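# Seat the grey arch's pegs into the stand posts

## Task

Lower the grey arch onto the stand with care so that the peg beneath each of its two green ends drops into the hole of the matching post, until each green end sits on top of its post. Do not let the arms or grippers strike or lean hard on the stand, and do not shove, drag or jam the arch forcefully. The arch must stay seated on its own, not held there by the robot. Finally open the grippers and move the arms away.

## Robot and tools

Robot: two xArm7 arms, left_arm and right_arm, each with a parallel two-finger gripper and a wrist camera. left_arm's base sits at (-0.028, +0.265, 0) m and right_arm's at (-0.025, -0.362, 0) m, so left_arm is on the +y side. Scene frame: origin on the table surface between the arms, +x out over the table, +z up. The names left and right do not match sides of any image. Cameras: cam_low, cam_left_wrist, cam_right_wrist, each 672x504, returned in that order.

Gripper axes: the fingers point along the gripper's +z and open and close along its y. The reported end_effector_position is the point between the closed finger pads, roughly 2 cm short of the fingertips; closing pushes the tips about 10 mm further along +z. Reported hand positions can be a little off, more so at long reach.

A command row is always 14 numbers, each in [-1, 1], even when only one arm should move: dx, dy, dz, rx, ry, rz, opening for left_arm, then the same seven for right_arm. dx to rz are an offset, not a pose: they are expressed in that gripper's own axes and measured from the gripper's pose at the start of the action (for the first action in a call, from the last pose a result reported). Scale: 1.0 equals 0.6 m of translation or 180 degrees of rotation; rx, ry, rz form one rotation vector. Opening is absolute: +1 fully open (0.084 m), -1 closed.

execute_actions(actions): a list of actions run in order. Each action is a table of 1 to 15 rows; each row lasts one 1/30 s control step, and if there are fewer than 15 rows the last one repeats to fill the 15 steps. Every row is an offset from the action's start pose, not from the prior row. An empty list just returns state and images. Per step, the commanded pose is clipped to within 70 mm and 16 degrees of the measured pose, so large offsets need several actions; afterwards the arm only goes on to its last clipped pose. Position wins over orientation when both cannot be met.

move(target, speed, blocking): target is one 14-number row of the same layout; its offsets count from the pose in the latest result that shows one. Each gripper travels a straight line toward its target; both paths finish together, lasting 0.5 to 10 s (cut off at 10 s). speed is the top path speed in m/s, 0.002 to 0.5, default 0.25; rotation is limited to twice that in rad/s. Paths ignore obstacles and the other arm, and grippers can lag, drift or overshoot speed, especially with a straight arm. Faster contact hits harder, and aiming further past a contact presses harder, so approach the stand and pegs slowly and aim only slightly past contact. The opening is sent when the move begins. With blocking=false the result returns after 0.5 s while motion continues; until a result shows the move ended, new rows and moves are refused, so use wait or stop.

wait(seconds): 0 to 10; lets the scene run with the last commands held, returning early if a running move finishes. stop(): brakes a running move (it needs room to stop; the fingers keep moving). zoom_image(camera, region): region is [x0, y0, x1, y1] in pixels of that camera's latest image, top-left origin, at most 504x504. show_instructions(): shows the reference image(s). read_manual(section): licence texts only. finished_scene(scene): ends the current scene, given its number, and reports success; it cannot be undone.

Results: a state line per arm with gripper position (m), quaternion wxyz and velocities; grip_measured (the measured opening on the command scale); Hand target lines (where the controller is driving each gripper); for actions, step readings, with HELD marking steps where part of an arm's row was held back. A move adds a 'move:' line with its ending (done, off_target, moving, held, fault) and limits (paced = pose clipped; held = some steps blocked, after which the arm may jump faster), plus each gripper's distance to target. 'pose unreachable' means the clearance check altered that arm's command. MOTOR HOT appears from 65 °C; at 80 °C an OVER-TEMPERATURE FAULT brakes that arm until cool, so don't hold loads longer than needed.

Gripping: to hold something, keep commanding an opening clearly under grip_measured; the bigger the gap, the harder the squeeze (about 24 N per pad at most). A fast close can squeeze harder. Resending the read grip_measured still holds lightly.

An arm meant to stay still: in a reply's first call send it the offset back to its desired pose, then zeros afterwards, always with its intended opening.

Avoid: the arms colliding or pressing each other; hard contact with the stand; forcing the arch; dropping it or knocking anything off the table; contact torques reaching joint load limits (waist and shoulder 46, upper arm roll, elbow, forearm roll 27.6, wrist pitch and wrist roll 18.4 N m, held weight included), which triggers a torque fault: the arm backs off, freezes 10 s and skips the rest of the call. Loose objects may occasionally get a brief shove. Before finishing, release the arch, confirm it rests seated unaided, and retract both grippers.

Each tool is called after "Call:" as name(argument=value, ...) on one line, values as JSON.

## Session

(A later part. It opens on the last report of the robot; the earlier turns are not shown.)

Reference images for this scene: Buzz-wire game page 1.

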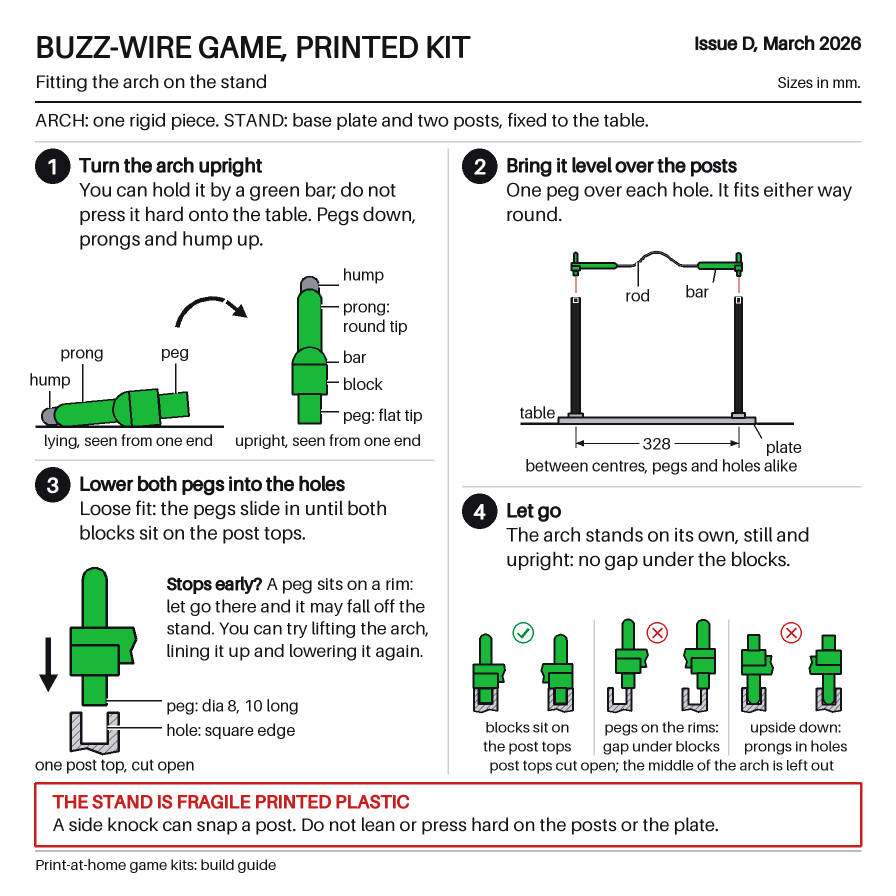

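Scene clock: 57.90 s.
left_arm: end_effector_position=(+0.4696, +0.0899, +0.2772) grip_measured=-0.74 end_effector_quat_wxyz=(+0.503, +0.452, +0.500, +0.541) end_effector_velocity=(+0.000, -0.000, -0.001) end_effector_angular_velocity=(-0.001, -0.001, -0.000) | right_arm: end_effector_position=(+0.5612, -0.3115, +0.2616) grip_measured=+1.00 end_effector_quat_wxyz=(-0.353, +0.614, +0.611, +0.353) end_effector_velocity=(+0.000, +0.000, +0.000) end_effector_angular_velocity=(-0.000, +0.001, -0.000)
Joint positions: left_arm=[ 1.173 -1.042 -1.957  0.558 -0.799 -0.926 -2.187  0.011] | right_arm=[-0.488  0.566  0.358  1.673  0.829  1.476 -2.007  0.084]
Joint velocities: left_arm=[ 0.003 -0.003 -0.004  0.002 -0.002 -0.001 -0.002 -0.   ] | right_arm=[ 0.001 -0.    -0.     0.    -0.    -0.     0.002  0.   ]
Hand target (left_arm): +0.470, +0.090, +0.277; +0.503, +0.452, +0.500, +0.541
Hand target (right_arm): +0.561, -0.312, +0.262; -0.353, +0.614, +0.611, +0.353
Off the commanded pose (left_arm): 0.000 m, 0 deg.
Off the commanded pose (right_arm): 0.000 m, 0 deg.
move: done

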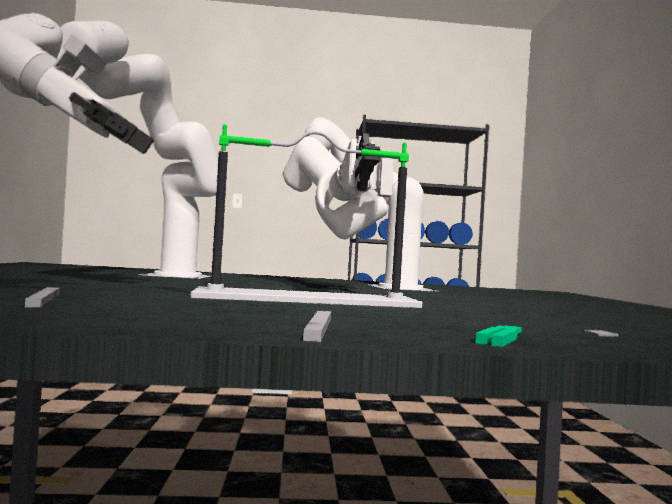

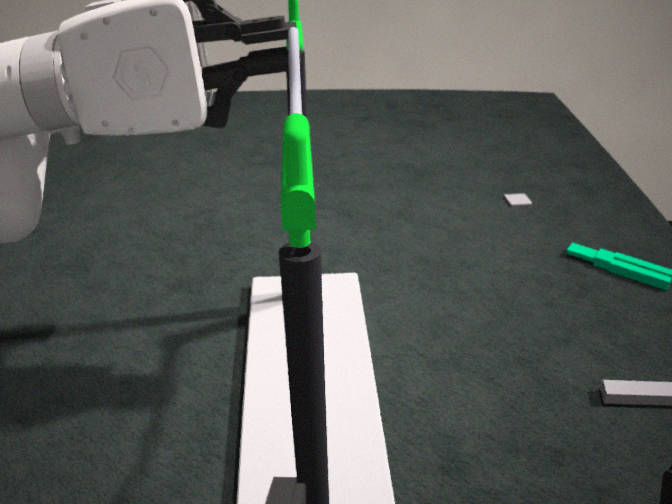

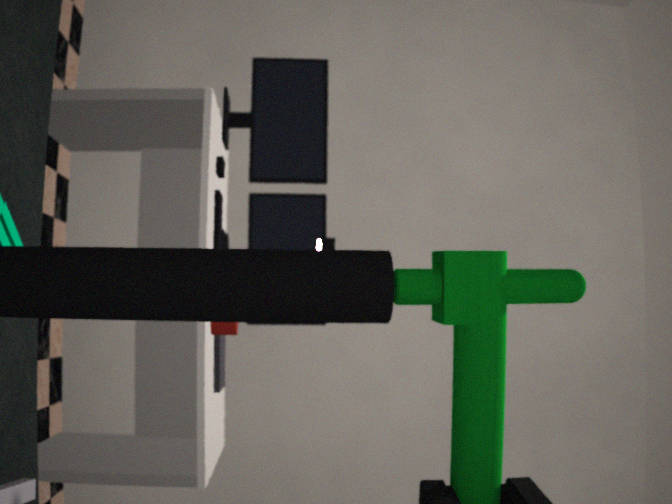

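Call:
move(target=[0,-0.008,-0.0008,0,0,0.0018,-1,0,0,0,0,0,0,1], speed=0.008)

Call:
zoom_image(camera="cam_left_wrist", region=[245,170,345,280])

Call:
zoom_image(camera="cam_right_wrist", region=[320,220,480,360])

Scene clock: 64.50 s.
left_arm: end_effector_position=(+0.4695, +0.0898, +0.2724) grip_measured=-0.74 end_effector_quat_wxyz=(+0.502, +0.453, +0.498, +0.543) end_effector_velocity=(-0.000, +0.001, -0.001) end_effector_angular_velocity=(+0.001, -0.001, +0.002) | right_arm: end_effector_position=(+0.5612, -0.3115, +0.2616) grip_measured=+1.00 end_effector_quat_wxyz=(-0.353, +0.614, +0.611, +0.353) end_effector_velocity=(-0.000, -0.000, -0.001) end_effector_angular_velocity=(-0.001, +0.000, +0.001)
Joint positions: left_arm=[ 1.18  -1.055 -1.97   0.561 -0.806 -0.93  -2.192  0.011] | right_arm=[-0.488  0.566  0.358  1.673  0.829  1.476 -2.007  0.084]
Joint velocities: left_arm=[ 0.002 -0.004 -0.003  0.    -0.004 -0.    -0.001  0.   ] | right_arm=[ 0.     0.    -0.    -0.001 -0.001 -0.    -0.001 -0.   ]
Hand target (left_arm): +0.470, +0.090, +0.272; +0.502, +0.453, +0.498, +0.543
Hand target (right_arm): +0.561, -0.312, +0.262; -0.353, +0.614, +0.611, +0.353
Off the commanded pose (left_arm): 0.000 m, 0 deg.
Off the commanded pose (right_arm): 0.000 m, 0 deg.
move: done

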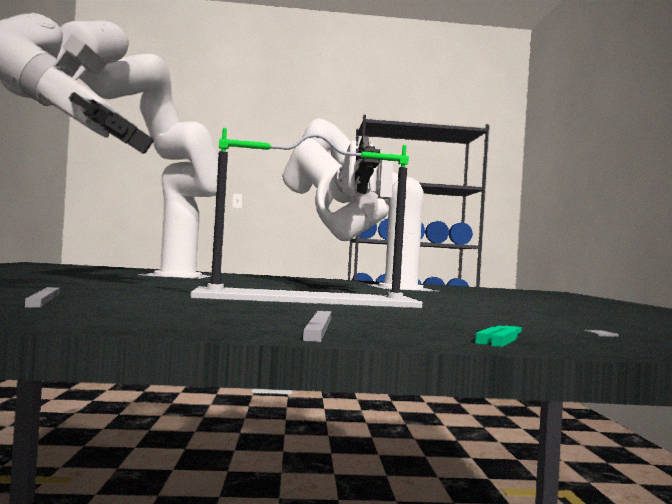

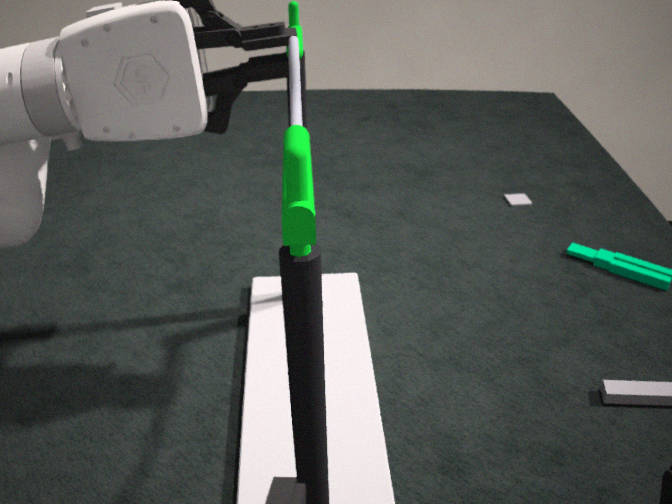

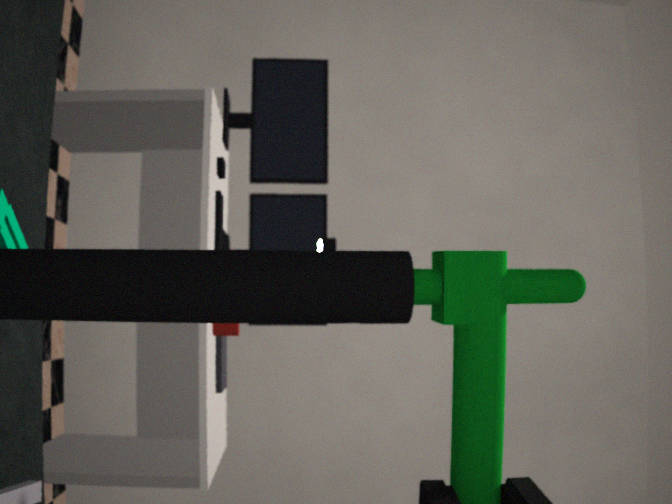

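Region (245, 170, 345, 280) of cam_left_wrist's 672x504 image, scaled by 4.582, with more detail than that image has; it fills the left 458 columns of this view, and the rest is white.

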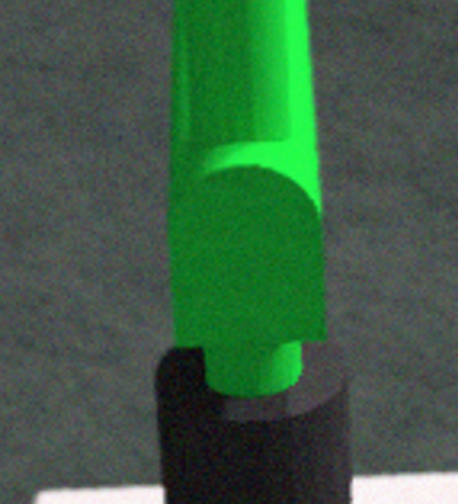

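Region (320, 220, 480, 360) of cam_right_wrist's 672x504 image, scaled by 3.150, with more detail than that image has; it fills the top 441 rows of this view, and the rest is white.

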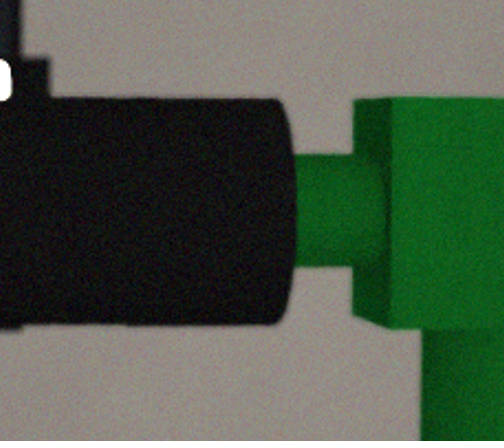

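Call:
move(target=[0,-0.0088,-0.0008,0,0,0,-1,0,0,0,0,0,0,1], speed=0.01)

Call:
move(target=[0,0,0,0,0,0,-0.2,0,0,0,0,0,0,1])

Call:
move(target=[0,0,-0.15,0,0,0,-0.2,0,0,-0.05,0,0,0,1], speed=0.15)

Call:
zoom_image(camera="cam_low", region=[190,90,450,220])

Scene clock: 68.50 s.
left_arm: end_effector_position=(+0.4695, +0.0898, +0.2672) grip_measured=-0.74 end_effector_quat_wxyz=(+0.502, +0.453, +0.498, +0.543) end_effector_velocity=(+0.000, -0.000, -0.002) end_effector_angular_velocity=(+0.000, +0.000, -0.001) | right_arm: end_effector_position=(+0.5612, -0.3115, +0.2616) grip_measured=+1.00 end_effector_quat_wxyz=(-0.353, +0.614, +0.611, +0.353) end_effector_velocity=(+0.000, -0.000, +0.000) end_effector_angular_velocity=(-0.000, +0.001, -0.001)
Joint positions: left_arm=[ 1.189 -1.067 -1.986  0.564 -0.815 -0.935 -2.201  0.011] | right_arm=[-0.488  0.566  0.358  1.673  0.829  1.476 -2.007  0.084]
Joint velocities: left_arm=[ 0.003 -0.004 -0.005  0.002 -0.002 -0.001 -0.002  0.   ] | right_arm=[ 0.    -0.    -0.     0.    -0.     0.     0.001 -0.   ]
Hand target (left_arm): +0.470, +0.090, +0.267; +0.502, +0.453, +0.498, +0.543
Hand target (right_arm): +0.561, -0.312, +0.262; -0.353, +0.614, +0.611, +0.353
Off the commanded pose (left_arm): 0.000 m, 0 deg.
Off the commanded pose (right_arm): 0.000 m, 0 deg.
move: done

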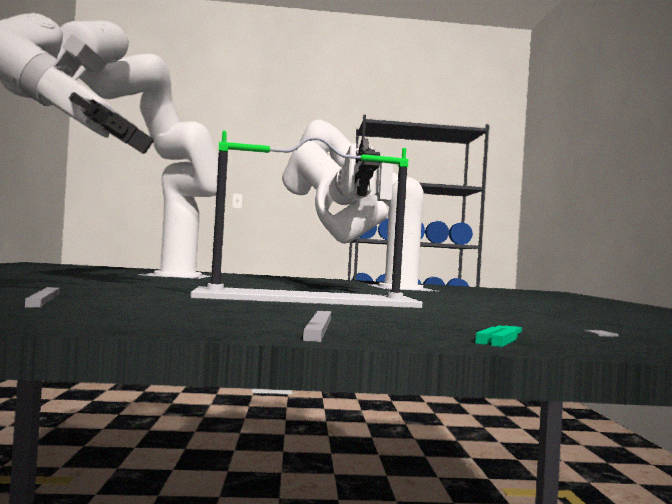

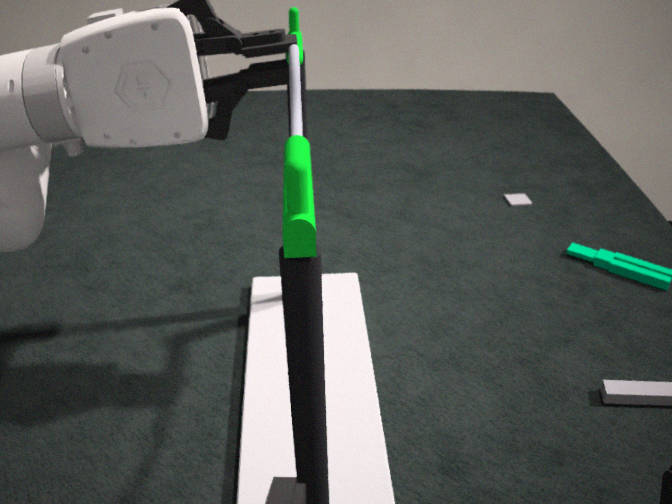

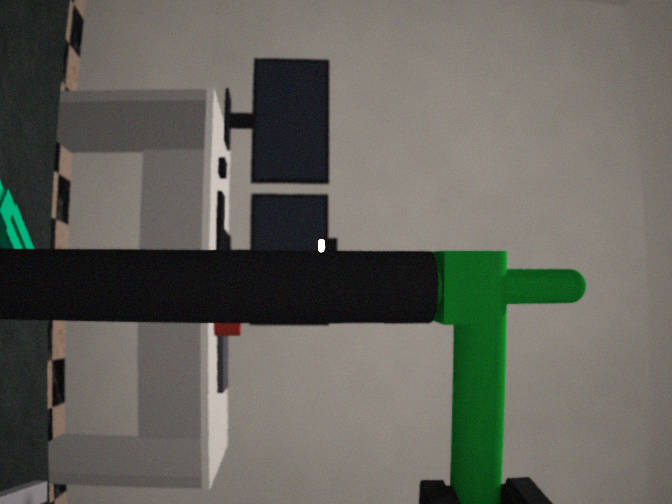

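Scene clock: 69.00 s.
left_arm: end_effector_position=(+0.4695, +0.0898, +0.2672) grip_measured=-0.21 end_effector_quat_wxyz=(+0.502, +0.453, +0.498, +0.543) end_effector_velocity=(-0.000, +0.000, +0.000) end_effector_angular_velocity=(-0.001, +0.001, +0.001) | right_arm: end_effector_position=(+0.5612, -0.3115, +0.2616) grip_measured=+1.00 end_effector_quat_wxyz=(-0.353, +0.614, +0.611, +0.353) end_effector_velocity=(+0.000, +0.000, +0.000) end_effector_angular_velocity=(-0.001, -0.002, +0.002)
Joint positions: left_arm=[ 1.189 -1.067 -1.986  0.564 -0.815 -0.935 -2.201  0.035] | right_arm=[-0.488  0.566  0.358  1.673  0.829  1.476 -2.007  0.084]
Joint velocities: left_arm=[-0.     0.001 -0.    -0.    -0.     0.     0.     0.   ] | right_arm=[ 0.001  0.    -0.     0.001 -0.001 -0.    -0.001  0.   ]
Hand target (left_arm): +0.470, +0.090, +0.267; +0.502, +0.453, +0.498, +0.543
Hand target (right_arm): +0.561, -0.312, +0.262; -0.353, +0.614, +0.611, +0.353
Off the commanded pose (left_arm): 0.000 m, 0 deg.
Off the commanded pose (right_arm): 0.000 m, 0 deg.
move: done

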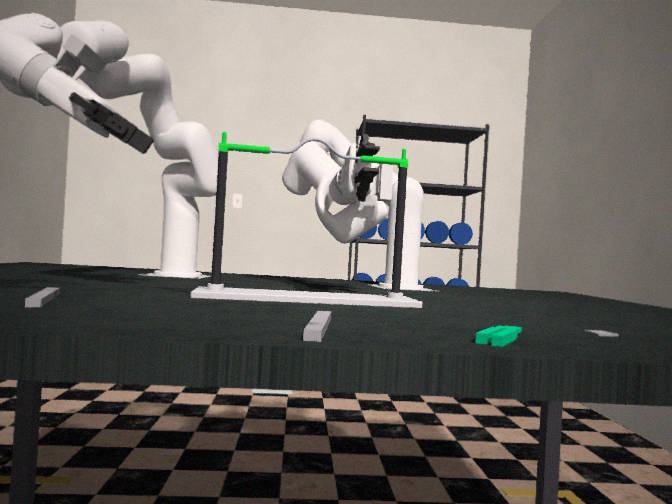

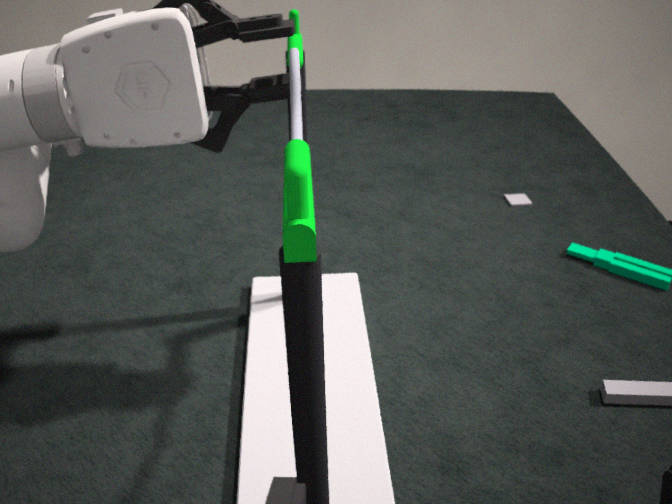

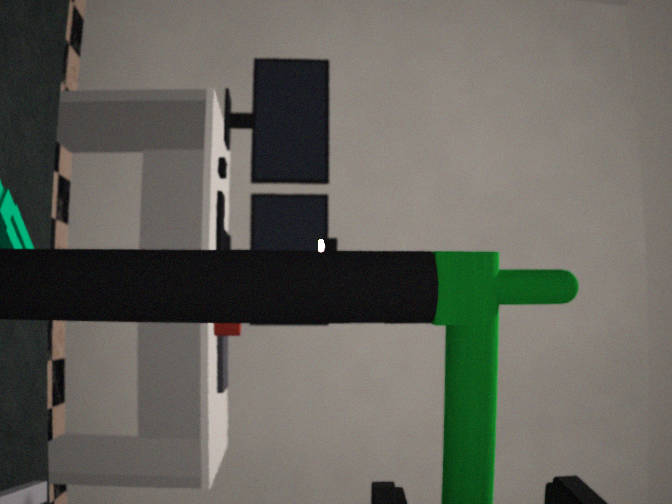

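Scene clock: 70.10 s.
left_arm: end_effector_position=(+0.3804, +0.0823, +0.2586) grip_measured=-0.21 end_effector_quat_wxyz=(+0.502, +0.453, +0.499, +0.542) end_effector_velocity=(-0.002, +0.001, +0.000) end_effector_angular_velocity=(+0.002, -0.001, +0.007) | right_arm: end_effector_position=(+0.5612, -0.3373, +0.2766) grip_measured=+1.00 end_effector_quat_wxyz=(-0.354, +0.614, +0.611, +0.353) end_effector_velocity=(+0.000, -0.002, +0.000) end_effector_angular_velocity=(-0.001, -0.001, -0.002)
Joint positions: left_arm=[ 0.879 -1.014 -2.056  0.382 -1.116 -0.921 -2.086  0.035] | right_arm=[-0.517  0.583  0.346  1.743  0.812  1.545 -1.99   0.084]
Joint velocities: left_arm=[-0.008 -0.    -0.003  0.001 -0.02   0.006  0.014 -0.   ] | right_arm=[-0.001  0.    -0.002  0.002 -0.001  0.    -0.    -0.   ]
Hand target (left_arm): +0.380, +0.082, +0.259; +0.502, +0.453, +0.499, +0.542
Hand target (right_arm): +0.561, -0.338, +0.277; -0.353, +0.614, +0.611, +0.353
Off the commanded pose (left_arm): 0.000 m, 0 deg.
Off the commanded pose (right_arm): 0.000 m, 0 deg.
move: done

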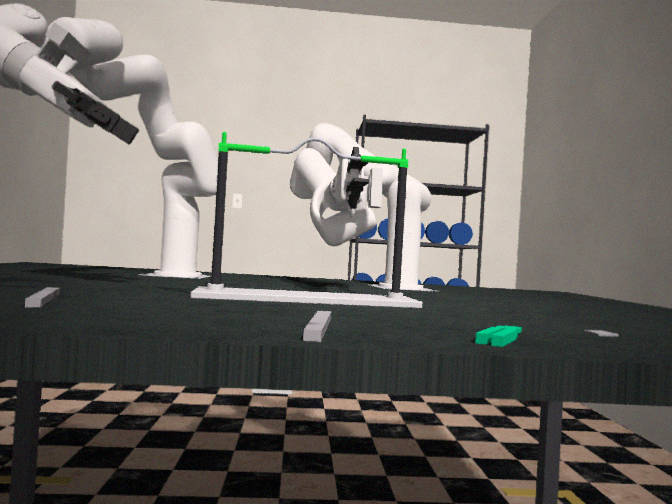

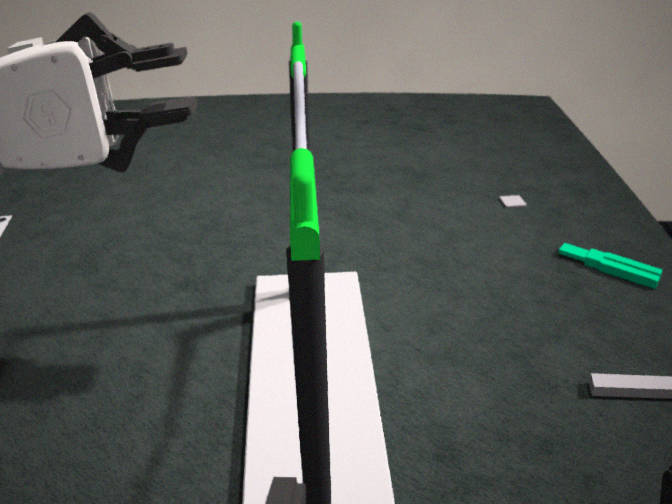

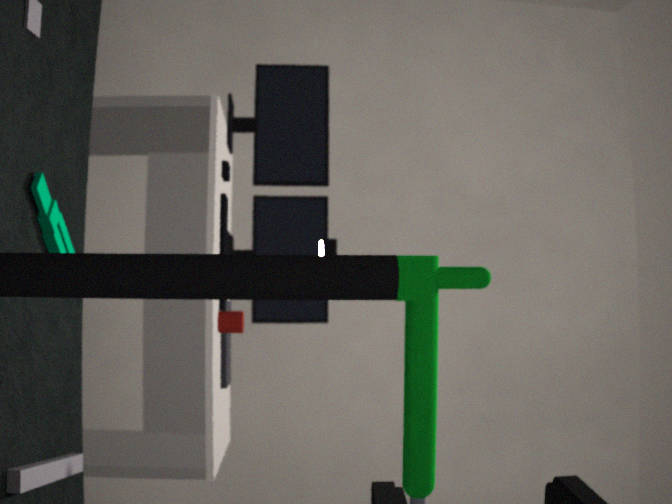

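Region (190, 90, 450, 220) of cam_low's 672x504 image, scaled by 1.938, with more detail than that image has.

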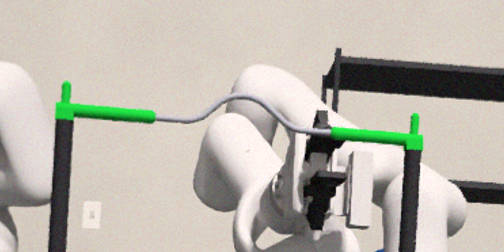

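Call:
finished_scene(scene=2)

The scene is finished: the task was done.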